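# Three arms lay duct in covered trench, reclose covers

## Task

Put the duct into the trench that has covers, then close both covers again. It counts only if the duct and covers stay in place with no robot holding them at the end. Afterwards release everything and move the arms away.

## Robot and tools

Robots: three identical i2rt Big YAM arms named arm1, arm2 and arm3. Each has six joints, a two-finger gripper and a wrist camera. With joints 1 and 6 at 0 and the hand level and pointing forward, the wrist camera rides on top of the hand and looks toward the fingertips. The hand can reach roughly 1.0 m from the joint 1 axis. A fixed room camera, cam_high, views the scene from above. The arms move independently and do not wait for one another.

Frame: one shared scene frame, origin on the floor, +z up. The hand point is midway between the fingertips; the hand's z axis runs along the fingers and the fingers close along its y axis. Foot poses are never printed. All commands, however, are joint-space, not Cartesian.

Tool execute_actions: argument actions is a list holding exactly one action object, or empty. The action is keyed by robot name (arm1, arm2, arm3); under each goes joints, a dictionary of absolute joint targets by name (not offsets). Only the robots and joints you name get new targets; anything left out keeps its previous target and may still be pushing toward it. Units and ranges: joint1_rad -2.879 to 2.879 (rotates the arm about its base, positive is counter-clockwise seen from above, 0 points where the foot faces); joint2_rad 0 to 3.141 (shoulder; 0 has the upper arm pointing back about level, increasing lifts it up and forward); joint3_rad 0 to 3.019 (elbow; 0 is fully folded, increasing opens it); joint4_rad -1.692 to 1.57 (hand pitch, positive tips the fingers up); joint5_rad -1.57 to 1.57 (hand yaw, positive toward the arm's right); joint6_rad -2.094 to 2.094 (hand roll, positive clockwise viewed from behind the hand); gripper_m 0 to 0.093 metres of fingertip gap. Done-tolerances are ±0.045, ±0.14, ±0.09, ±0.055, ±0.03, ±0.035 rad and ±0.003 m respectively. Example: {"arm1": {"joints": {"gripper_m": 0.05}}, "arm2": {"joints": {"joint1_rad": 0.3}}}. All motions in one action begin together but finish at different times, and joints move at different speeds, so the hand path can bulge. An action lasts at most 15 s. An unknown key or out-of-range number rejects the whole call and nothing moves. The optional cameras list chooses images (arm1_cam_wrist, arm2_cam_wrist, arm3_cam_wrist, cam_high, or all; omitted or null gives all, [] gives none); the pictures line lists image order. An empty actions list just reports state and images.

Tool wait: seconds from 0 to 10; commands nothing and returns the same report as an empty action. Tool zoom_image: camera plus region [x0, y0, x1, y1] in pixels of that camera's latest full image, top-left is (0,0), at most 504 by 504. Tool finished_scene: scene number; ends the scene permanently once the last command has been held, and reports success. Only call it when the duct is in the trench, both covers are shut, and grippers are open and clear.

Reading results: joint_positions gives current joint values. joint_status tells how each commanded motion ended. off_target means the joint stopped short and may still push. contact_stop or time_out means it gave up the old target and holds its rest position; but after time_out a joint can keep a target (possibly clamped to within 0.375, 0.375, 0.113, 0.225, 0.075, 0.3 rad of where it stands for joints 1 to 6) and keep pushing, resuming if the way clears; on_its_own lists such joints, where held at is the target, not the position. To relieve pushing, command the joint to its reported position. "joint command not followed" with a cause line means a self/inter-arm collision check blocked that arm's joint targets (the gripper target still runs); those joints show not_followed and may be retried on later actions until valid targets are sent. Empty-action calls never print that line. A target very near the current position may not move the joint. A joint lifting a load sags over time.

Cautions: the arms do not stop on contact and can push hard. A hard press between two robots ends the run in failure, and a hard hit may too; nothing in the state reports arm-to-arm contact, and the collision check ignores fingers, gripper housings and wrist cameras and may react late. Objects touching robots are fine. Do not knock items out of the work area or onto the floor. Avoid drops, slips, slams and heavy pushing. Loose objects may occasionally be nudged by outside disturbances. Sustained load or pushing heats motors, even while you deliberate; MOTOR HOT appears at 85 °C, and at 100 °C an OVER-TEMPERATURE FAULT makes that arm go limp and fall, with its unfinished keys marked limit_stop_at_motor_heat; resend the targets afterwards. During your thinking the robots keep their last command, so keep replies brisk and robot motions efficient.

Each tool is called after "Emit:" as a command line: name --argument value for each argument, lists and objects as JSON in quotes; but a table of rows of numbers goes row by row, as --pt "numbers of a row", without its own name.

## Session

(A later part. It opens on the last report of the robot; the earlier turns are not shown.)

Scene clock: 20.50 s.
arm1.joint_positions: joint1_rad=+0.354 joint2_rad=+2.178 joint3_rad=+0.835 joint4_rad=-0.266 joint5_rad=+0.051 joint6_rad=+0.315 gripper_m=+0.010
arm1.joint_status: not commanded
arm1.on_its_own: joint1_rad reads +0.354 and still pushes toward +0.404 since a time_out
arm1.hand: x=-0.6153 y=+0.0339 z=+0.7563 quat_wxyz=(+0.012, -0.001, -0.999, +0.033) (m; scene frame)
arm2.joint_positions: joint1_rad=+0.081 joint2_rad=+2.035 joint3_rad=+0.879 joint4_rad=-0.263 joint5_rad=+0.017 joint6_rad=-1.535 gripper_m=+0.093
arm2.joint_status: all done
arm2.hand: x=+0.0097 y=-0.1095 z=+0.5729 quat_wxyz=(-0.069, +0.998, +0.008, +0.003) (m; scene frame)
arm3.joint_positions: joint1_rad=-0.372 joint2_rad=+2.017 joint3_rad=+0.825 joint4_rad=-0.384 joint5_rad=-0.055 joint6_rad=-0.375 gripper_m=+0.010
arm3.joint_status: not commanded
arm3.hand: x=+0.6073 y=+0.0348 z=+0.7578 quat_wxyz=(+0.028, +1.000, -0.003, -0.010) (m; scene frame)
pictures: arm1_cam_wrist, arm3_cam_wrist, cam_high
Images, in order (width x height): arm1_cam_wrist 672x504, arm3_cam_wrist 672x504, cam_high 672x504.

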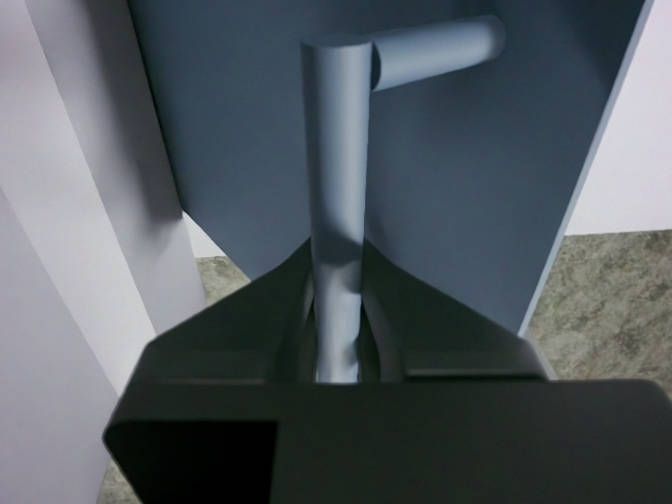

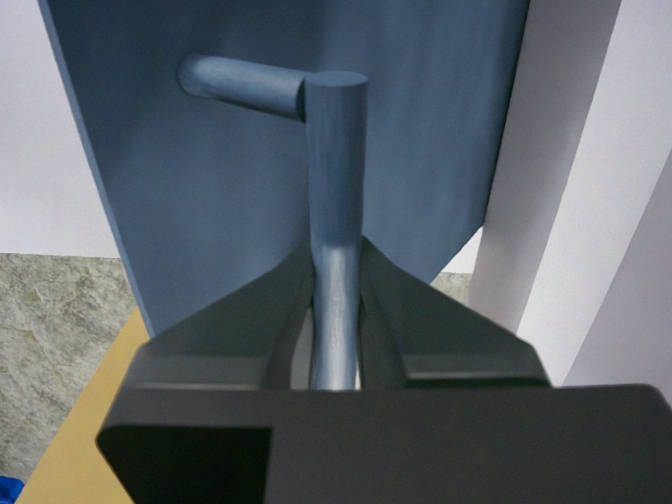

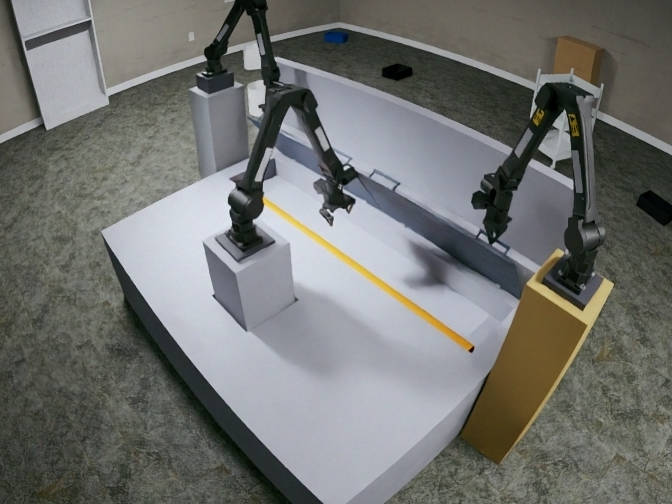

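Emit:
execute_actions --actions '[{"arm1":{"joints":{"joint1_rad":0.185,"joint2_rad":2.25,"joint3_rad":0.828,"joint4_rad":-0.126,"joint6_rad":0.125}},"arm2":{"joints":{"joint2_rad":1.1,"joint3_rad":0.45,"joint4_rad":-0.85}},"arm3":{"joints":{"joint1_rad":-0.205,"joint2_rad":2.08,"joint3_rad":0.79,"joint4_rad":-0.258,"joint6_rad":-0.185}}}]' --cameras '[]'

Emit:
execute_actions --actions '[{"arm1":{"joints":{"joint1_rad":-0.01,"joint2_rad":2.46,"joint3_rad":0.905,"joint4_rad":-0.005,"joint6_rad":-0.075}},"arm3":{"joints":{"joint1_rad":-0.012,"joint2_rad":2.29,"joint3_rad":0.83,"joint4_rad":-0.099,"joint6_rad":0.015}}}]' --cameras '[]'

Emit:
execute_actions --actions '[{"arm1":{"joints":{"joint1_rad":-0.14,"joint2_rad":2.7,"joint3_rad":1.071,"joint4_rad":0.066,"joint6_rad":-0.2}},"arm3":{"joints":{"joint1_rad":0.115,"joint2_rad":2.545,"joint3_rad":0.96,"joint4_rad":0.02,"joint6_rad":0.135}}}]' --cameras '["cam_high","arm1_cam_wrist","arm3_cam_wrist"]'

Scene clock: 22.13 s.
arm1.joint_positions: joint1_rad=+0.154 joint2_rad=+2.300 joint3_rad=+0.830 joint4_rad=-0.120 joint5_rad=+0.014 joint6_rad=+0.116 gripper_m=+0.010
arm1.joint_status: all done
arm1.hand: x=-0.6146 y=-0.0344 z=+0.7133 quat_wxyz=(+0.011, -0.002, -1.000, +0.011) (m; scene frame)
arm2.joint_positions: joint1_rad=+0.081 joint2_rad=+1.100 joint3_rad=+0.447 joint4_rad=-0.836 joint5_rad=+0.017 joint6_rad=-1.535 gripper_m=+0.093
arm2.joint_status: all done
arm2.hand: x=+0.0211 y=-0.3160 z=+0.7513 quat_wxyz=(-0.034, +0.999, +0.008, +0.005) (m; scene frame)
arm3.joint_positions: joint1_rad=-0.178 joint2_rad=+2.129 joint3_rad=+0.795 joint4_rad=-0.243 joint5_rad=-0.017 joint6_rad=-0.188 gripper_m=+0.010
arm3.joint_status: all done
arm3.hand: x=+0.6067 y=-0.0344 z=+0.7143 quat_wxyz=(+0.010, +1.000, +0.000, -0.001) (m; scene frame)
pictures: none
No camera images: the call's "cameras" was empty. Leave "cameras" out to get every camera's image.

Scene clock: 23.13 s.
arm1.joint_positions: joint1_rad=-0.039 joint2_rad=+2.519 joint3_rad=+0.929 joint4_rad=+0.009 joint5_rad=+0.010 joint6_rad=-0.078 gripper_m=+0.010
arm1.joint_status: all done
arm1.hand: x=-0.6138 y=-0.1034 z=+0.6403 quat_wxyz=(+0.008, -0.001, -1.000, +0.008) (m; scene frame)
arm2.joint_positions: joint1_rad=+0.081 joint2_rad=+1.100 joint3_rad=+0.447 joint4_rad=-0.836 joint5_rad=+0.017 joint6_rad=-1.535 gripper_m=+0.093
arm2.joint_status: not commanded
arm2.hand: x=+0.0211 y=-0.3160 z=+0.7513 quat_wxyz=(-0.034, +0.999, +0.008, +0.005) (m; scene frame)
arm3.joint_positions: joint1_rad=+0.012 joint2_rad=+2.346 joint3_rad=+0.849 joint4_rad=-0.082 joint5_rad=-0.008 joint6_rad=+0.004 gripper_m=+0.010
arm3.joint_status: all done
arm3.hand: x=+0.6075 y=-0.1027 z=+0.6424 quat_wxyz=(+0.005, +1.000, +0.000, +0.002) (m; scene frame)
pictures: none
No camera images: the call's "cameras" was empty. Leave "cameras" out to get every camera's image.

Scene clock: 24.17 s.
arm1.joint_positions: joint1_rad=-0.160 joint2_rad=+2.755 joint3_rad=+1.104 joint4_rad=+0.079 joint5_rad=+0.006 joint6_rad=-0.199 gripper_m=+0.010
arm1.joint_status: all done
arm1.hand: x=-0.6122 y=-0.1476 z=+0.5562 quat_wxyz=(+0.003, -0.001, -1.000, +0.006) (m; scene frame)
arm2.joint_positions: joint1_rad=+0.081 joint2_rad=+1.100 joint3_rad=+0.447 joint4_rad=-0.836 joint5_rad=+0.017 joint6_rad=-1.535 gripper_m=+0.093
arm2.joint_status: not commanded
arm2.hand: x=+0.0211 y=-0.3160 z=+0.7513 quat_wxyz=(-0.034, +0.999, +0.008, +0.005) (m; scene frame)
arm3.joint_positions: joint1_rad=+0.135 joint2_rad=+2.595 joint3_rad=+0.985 joint4_rad=+0.032 joint5_rad=-0.005 joint6_rad=+0.126 gripper_m=+0.010
arm3.joint_status: all done
arm3.hand: x=+0.6075 y=-0.1469 z=+0.5577 quat_wxyz=(+0.003, +1.000, -0.001, +0.002) (m; scene frame)
pictures: arm1_cam_wrist, arm3_cam_wrist, cam_high
Images, in order (width x height): arm1_cam_wrist 672x504, arm3_cam_wrist 672x504, cam_high 672x504.

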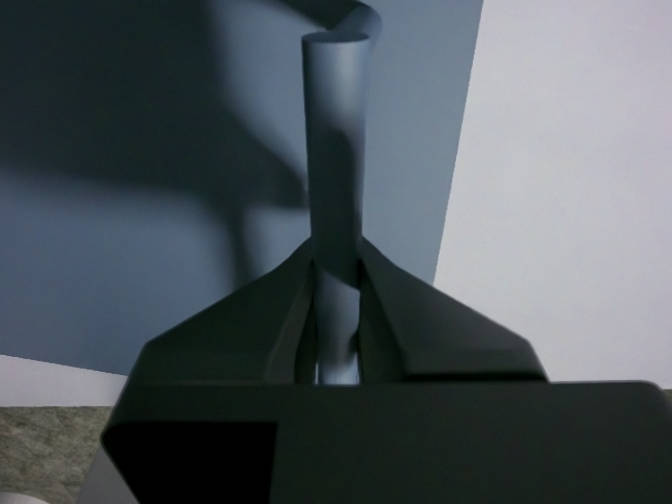

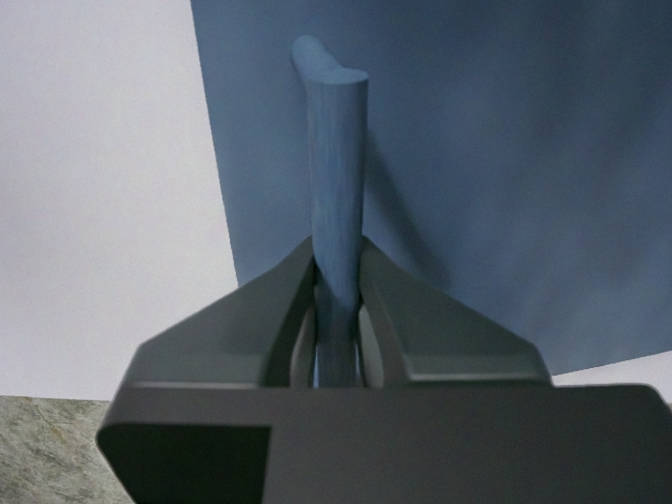

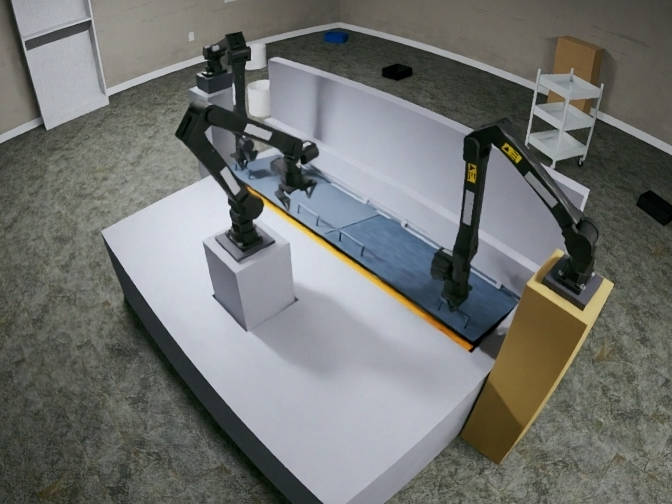

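Emit:
execute_actions --actions '[{"arm1":{"joints":{"joint1_rad":-0.19,"joint2_rad":2.845,"joint3_rad":1.21,"joint4_rad":0.08,"joint6_rad":-0.24}},"arm3":{"joints":{"joint1_rad":0.168,"joint2_rad":2.695,"joint3_rad":1.075,"joint4_rad":0.06,"joint6_rad":0.18}}}]' --cameras '[]'

Emit:
execute_actions --actions '[{"arm1":{"joints":{"joint1_rad":-0.202,"joint2_rad":2.935,"joint3_rad":1.275,"joint4_rad":0.089}},"arm3":{"joints":{"joint1_rad":0.18,"joint2_rad":2.79,"joint3_rad":1.135,"joint4_rad":0.079}}}]' --cameras '["cam_high"]'

Scene clock: 25.33 s.
arm1.joint_positions: joint1_rad=-0.197 joint2_rad=+2.897 joint3_rad=+1.237 joint4_rad=+0.089 joint5_rad=+0.001 joint6_rad=-0.238 gripper_m=+0.010
arm1.joint_status: all done
arm1.hand: x=-0.6110 y=-0.1618 z=+0.5023 quat_wxyz=(+0.002, +0.000, -1.000, +0.004) (m; scene frame)
arm2.joint_positions: joint1_rad=+0.081 joint2_rad=+1.100 joint3_rad=+0.447 joint4_rad=-0.836 joint5_rad=+0.017 joint6_rad=-1.535 gripper_m=+0.093
arm2.joint_status: not commanded
arm2.hand: x=+0.0211 y=-0.3160 z=+0.7513 quat_wxyz=(-0.034, +0.999, +0.008, +0.005) (m; scene frame)
arm3.joint_positions: joint1_rad=+0.176 joint2_rad=+2.746 joint3_rad=+1.098 joint4_rad=+0.068 joint5_rad=+0.001 joint6_rad=+0.169 gripper_m=+0.010
arm3.joint_status: all done
arm3.hand: x=+0.6075 y=-0.1612 z=+0.5029 quat_wxyz=(+0.000, +1.000, -0.001, +0.002) (m; scene frame)
pictures: none
No camera images: the call's "cameras" was empty. Leave "cameras" out to get every camera's image.

Scene clock: 25.97 s.
arm1.joint_positions: joint1_rad=-0.202 joint2_rad=+2.929 joint3_rad=+1.269 joint4_rad=+0.089 joint5_rad=+0.000 joint6_rad=-0.241 gripper_m=+0.010
arm1.joint_status: all done
arm1.hand: x=-0.6113 y=-0.1635 z=+0.4901 quat_wxyz=(+0.002, -0.001, -1.000, +0.004) (m; scene frame)
arm2.joint_positions: joint1_rad=+0.081 joint2_rad=+1.100 joint3_rad=+0.447 joint4_rad=-0.836 joint5_rad=+0.017 joint6_rad=-1.535 gripper_m=+0.093
arm2.joint_status: not commanded
arm2.hand: x=+0.0211 y=-0.3160 z=+0.7513 quat_wxyz=(-0.034, +0.999, +0.008, +0.005) (m; scene frame)
arm3.joint_positions: joint1_rad=+0.182 joint2_rad=+2.783 joint3_rad=+1.129 joint4_rad=+0.072 joint5_rad=+0.001 joint6_rad=+0.173 gripper_m=+0.010
arm3.joint_status: all done
arm3.hand: x=+0.6077 y=-0.1633 z=+0.4891 quat_wxyz=(+0.000, +1.000, +0.000, +0.003) (m; scene frame)
pictures: cam_high
Images, in order (width x height): cam_high 672x504.

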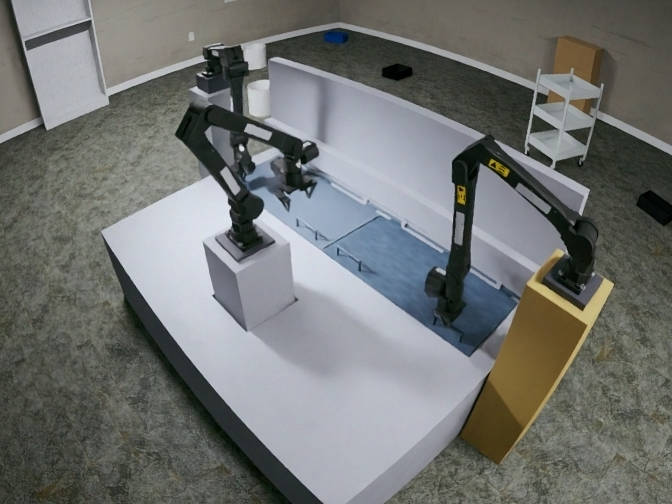

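Both covers are seated. Releasing the handles and moving clear.

Emit:
execute_actions --actions '[{"arm1":{"joints":{"gripper_m":0.04}},"arm2":{"joints":{"joint2_rad":0.8,"joint3_rad":0.6,"joint4_rad":-0.9}},"arm3":{"joints":{"gripper_m":0.04}}}]' --cameras '[]'

Emit:
execute_actions --actions '[{"arm1":{"joints":{"joint2_rad":2.72,"joint3_rad":1.09,"joint4_rad":0.06}},"arm3":{"joints":{"joint2_rad":2.57,"joint3_rad":0.975,"joint4_rad":0.02}}}]' --cameras '[]'

Emit:
execute_actions --actions '[{"arm1":{"joints":{"joint2_rad":1.7,"joint3_rad":0.8,"joint4_rad":-0.6}},"arm3":{"joints":{"joint2_rad":1.5,"joint3_rad":0.8,"joint4_rad":-0.8}}}]' --cameras '["cam_high"]'

Scene clock: 27.27 s.
arm1.joint_positions: joint1_rad=-0.202 joint2_rad=+2.929 joint3_rad=+1.271 joint4_rad=+0.089 joint5_rad=+0.000 joint6_rad=-0.241 gripper_m=+0.040
arm1.joint_status: all done
arm1.hand: x=-0.6099 y=-0.1639 z=+0.4900 quat_wxyz=(+0.001, -0.001, -1.000, +0.004) (m; scene frame)
arm2.joint_positions: joint1_rad=+0.081 joint2_rad=+0.792 joint3_rad=+0.580 joint4_rad=-0.890 joint5_rad=+0.017 joint6_rad=-1.535 gripper_m=+0.093
arm2.joint_status: all done
arm2.hand: x=+0.0187 y=-0.2596 z=+0.8768 quat_wxyz=(-0.225, +0.974, +0.006, -0.004) (m; scene frame)
arm3.joint_positions: joint1_rad=+0.182 joint2_rad=+2.783 joint3_rad=+1.131 joint4_rad=+0.072 joint5_rad=+0.001 joint6_rad=+0.173 gripper_m=+0.040
arm3.joint_status: all done
arm3.hand: x=+0.6068 y=-0.1634 z=+0.4890 quat_wxyz=(+0.000, +1.000, +0.000, +0.003) (m; scene frame)
pictures: none
No camera images: the call's "cameras" was empty. Leave "cameras" out to get every camera's image.

Scene clock: 28.33 s.
arm1.joint_positions: joint1_rad=-0.202 joint2_rad=+2.719 joint3_rad=+1.093 joint4_rad=+0.063 joint5_rad=+0.000 joint6_rad=-0.241 gripper_m=+0.040
arm1.joint_status: all done
arm1.hand: x=-0.6072 y=-0.1639 z=+0.5690 quat_wxyz=(-0.002, -0.001, -1.000, +0.005) (m; scene frame)
arm2.joint_positions: joint1_rad=+0.081 joint2_rad=+0.792 joint3_rad=+0.580 joint4_rad=-0.890 joint5_rad=+0.017 joint6_rad=-1.535 gripper_m=+0.093
arm2.joint_status: not commanded
arm2.hand: x=+0.0187 y=-0.2596 z=+0.8768 quat_wxyz=(-0.225, +0.974, +0.006, -0.004) (m; scene frame)
arm3.joint_positions: joint1_rad=+0.182 joint2_rad=+2.564 joint3_rad=+0.977 joint4_rad=+0.025 joint5_rad=+0.001 joint6_rad=+0.173 gripper_m=+0.040
arm3.joint_status: all done
arm3.hand: x=+0.6018 y=-0.1642 z=+0.5684 quat_wxyz=(+0.001, +1.000, +0.000, -0.007) (m; scene frame)
pictures: none
No camera images: the call's "cameras" was empty. Leave "cameras" out to get every camera's image.

Scene clock: 29.87 s.
arm1.joint_positions: joint1_rad=-0.202 joint2_rad=+1.707 joint3_rad=+0.802 joint4_rad=-0.590 joint5_rad=+0.000 joint6_rad=-0.241 gripper_m=+0.040
arm1.joint_status: all done
arm1.hand: x=-0.5871 y=-0.1660 z=+0.9233 quat_wxyz=(-0.034, -0.001, -0.999, +0.013) (m; scene frame)
arm2.joint_positions: joint1_rad=+0.081 joint2_rad=+0.792 joint3_rad=+0.580 joint4_rad=-0.890 joint5_rad=+0.017 joint6_rad=-1.535 gripper_m=+0.093
arm2.joint_status: not commanded
arm2.hand: x=+0.0187 y=-0.2596 z=+0.8768 quat_wxyz=(-0.225, +0.974, +0.006, -0.004) (m; scene frame)
arm3.joint_positions: joint1_rad=+0.182 joint2_rad=+1.505 joint3_rad=+0.794 joint4_rad=-0.790 joint5_rad=+0.001 joint6_rad=+0.173 gripper_m=+0.040
arm3.joint_status: all done
arm3.hand: x=+0.6041 y=-0.1631 z=+0.9343 quat_wxyz=(+0.007, +0.999, +0.000, -0.037) (m; scene frame)
pictures: cam_high
Images, in order (width x height): cam_high 672x504.

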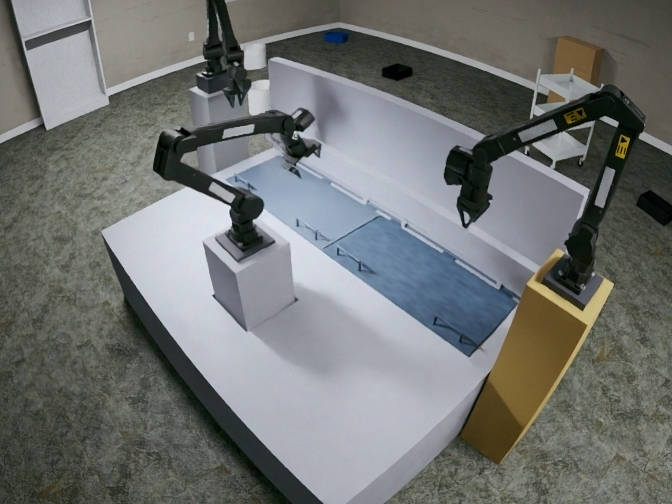

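Emit:
finished_scene --scene 2

The scene is finished: the task was done.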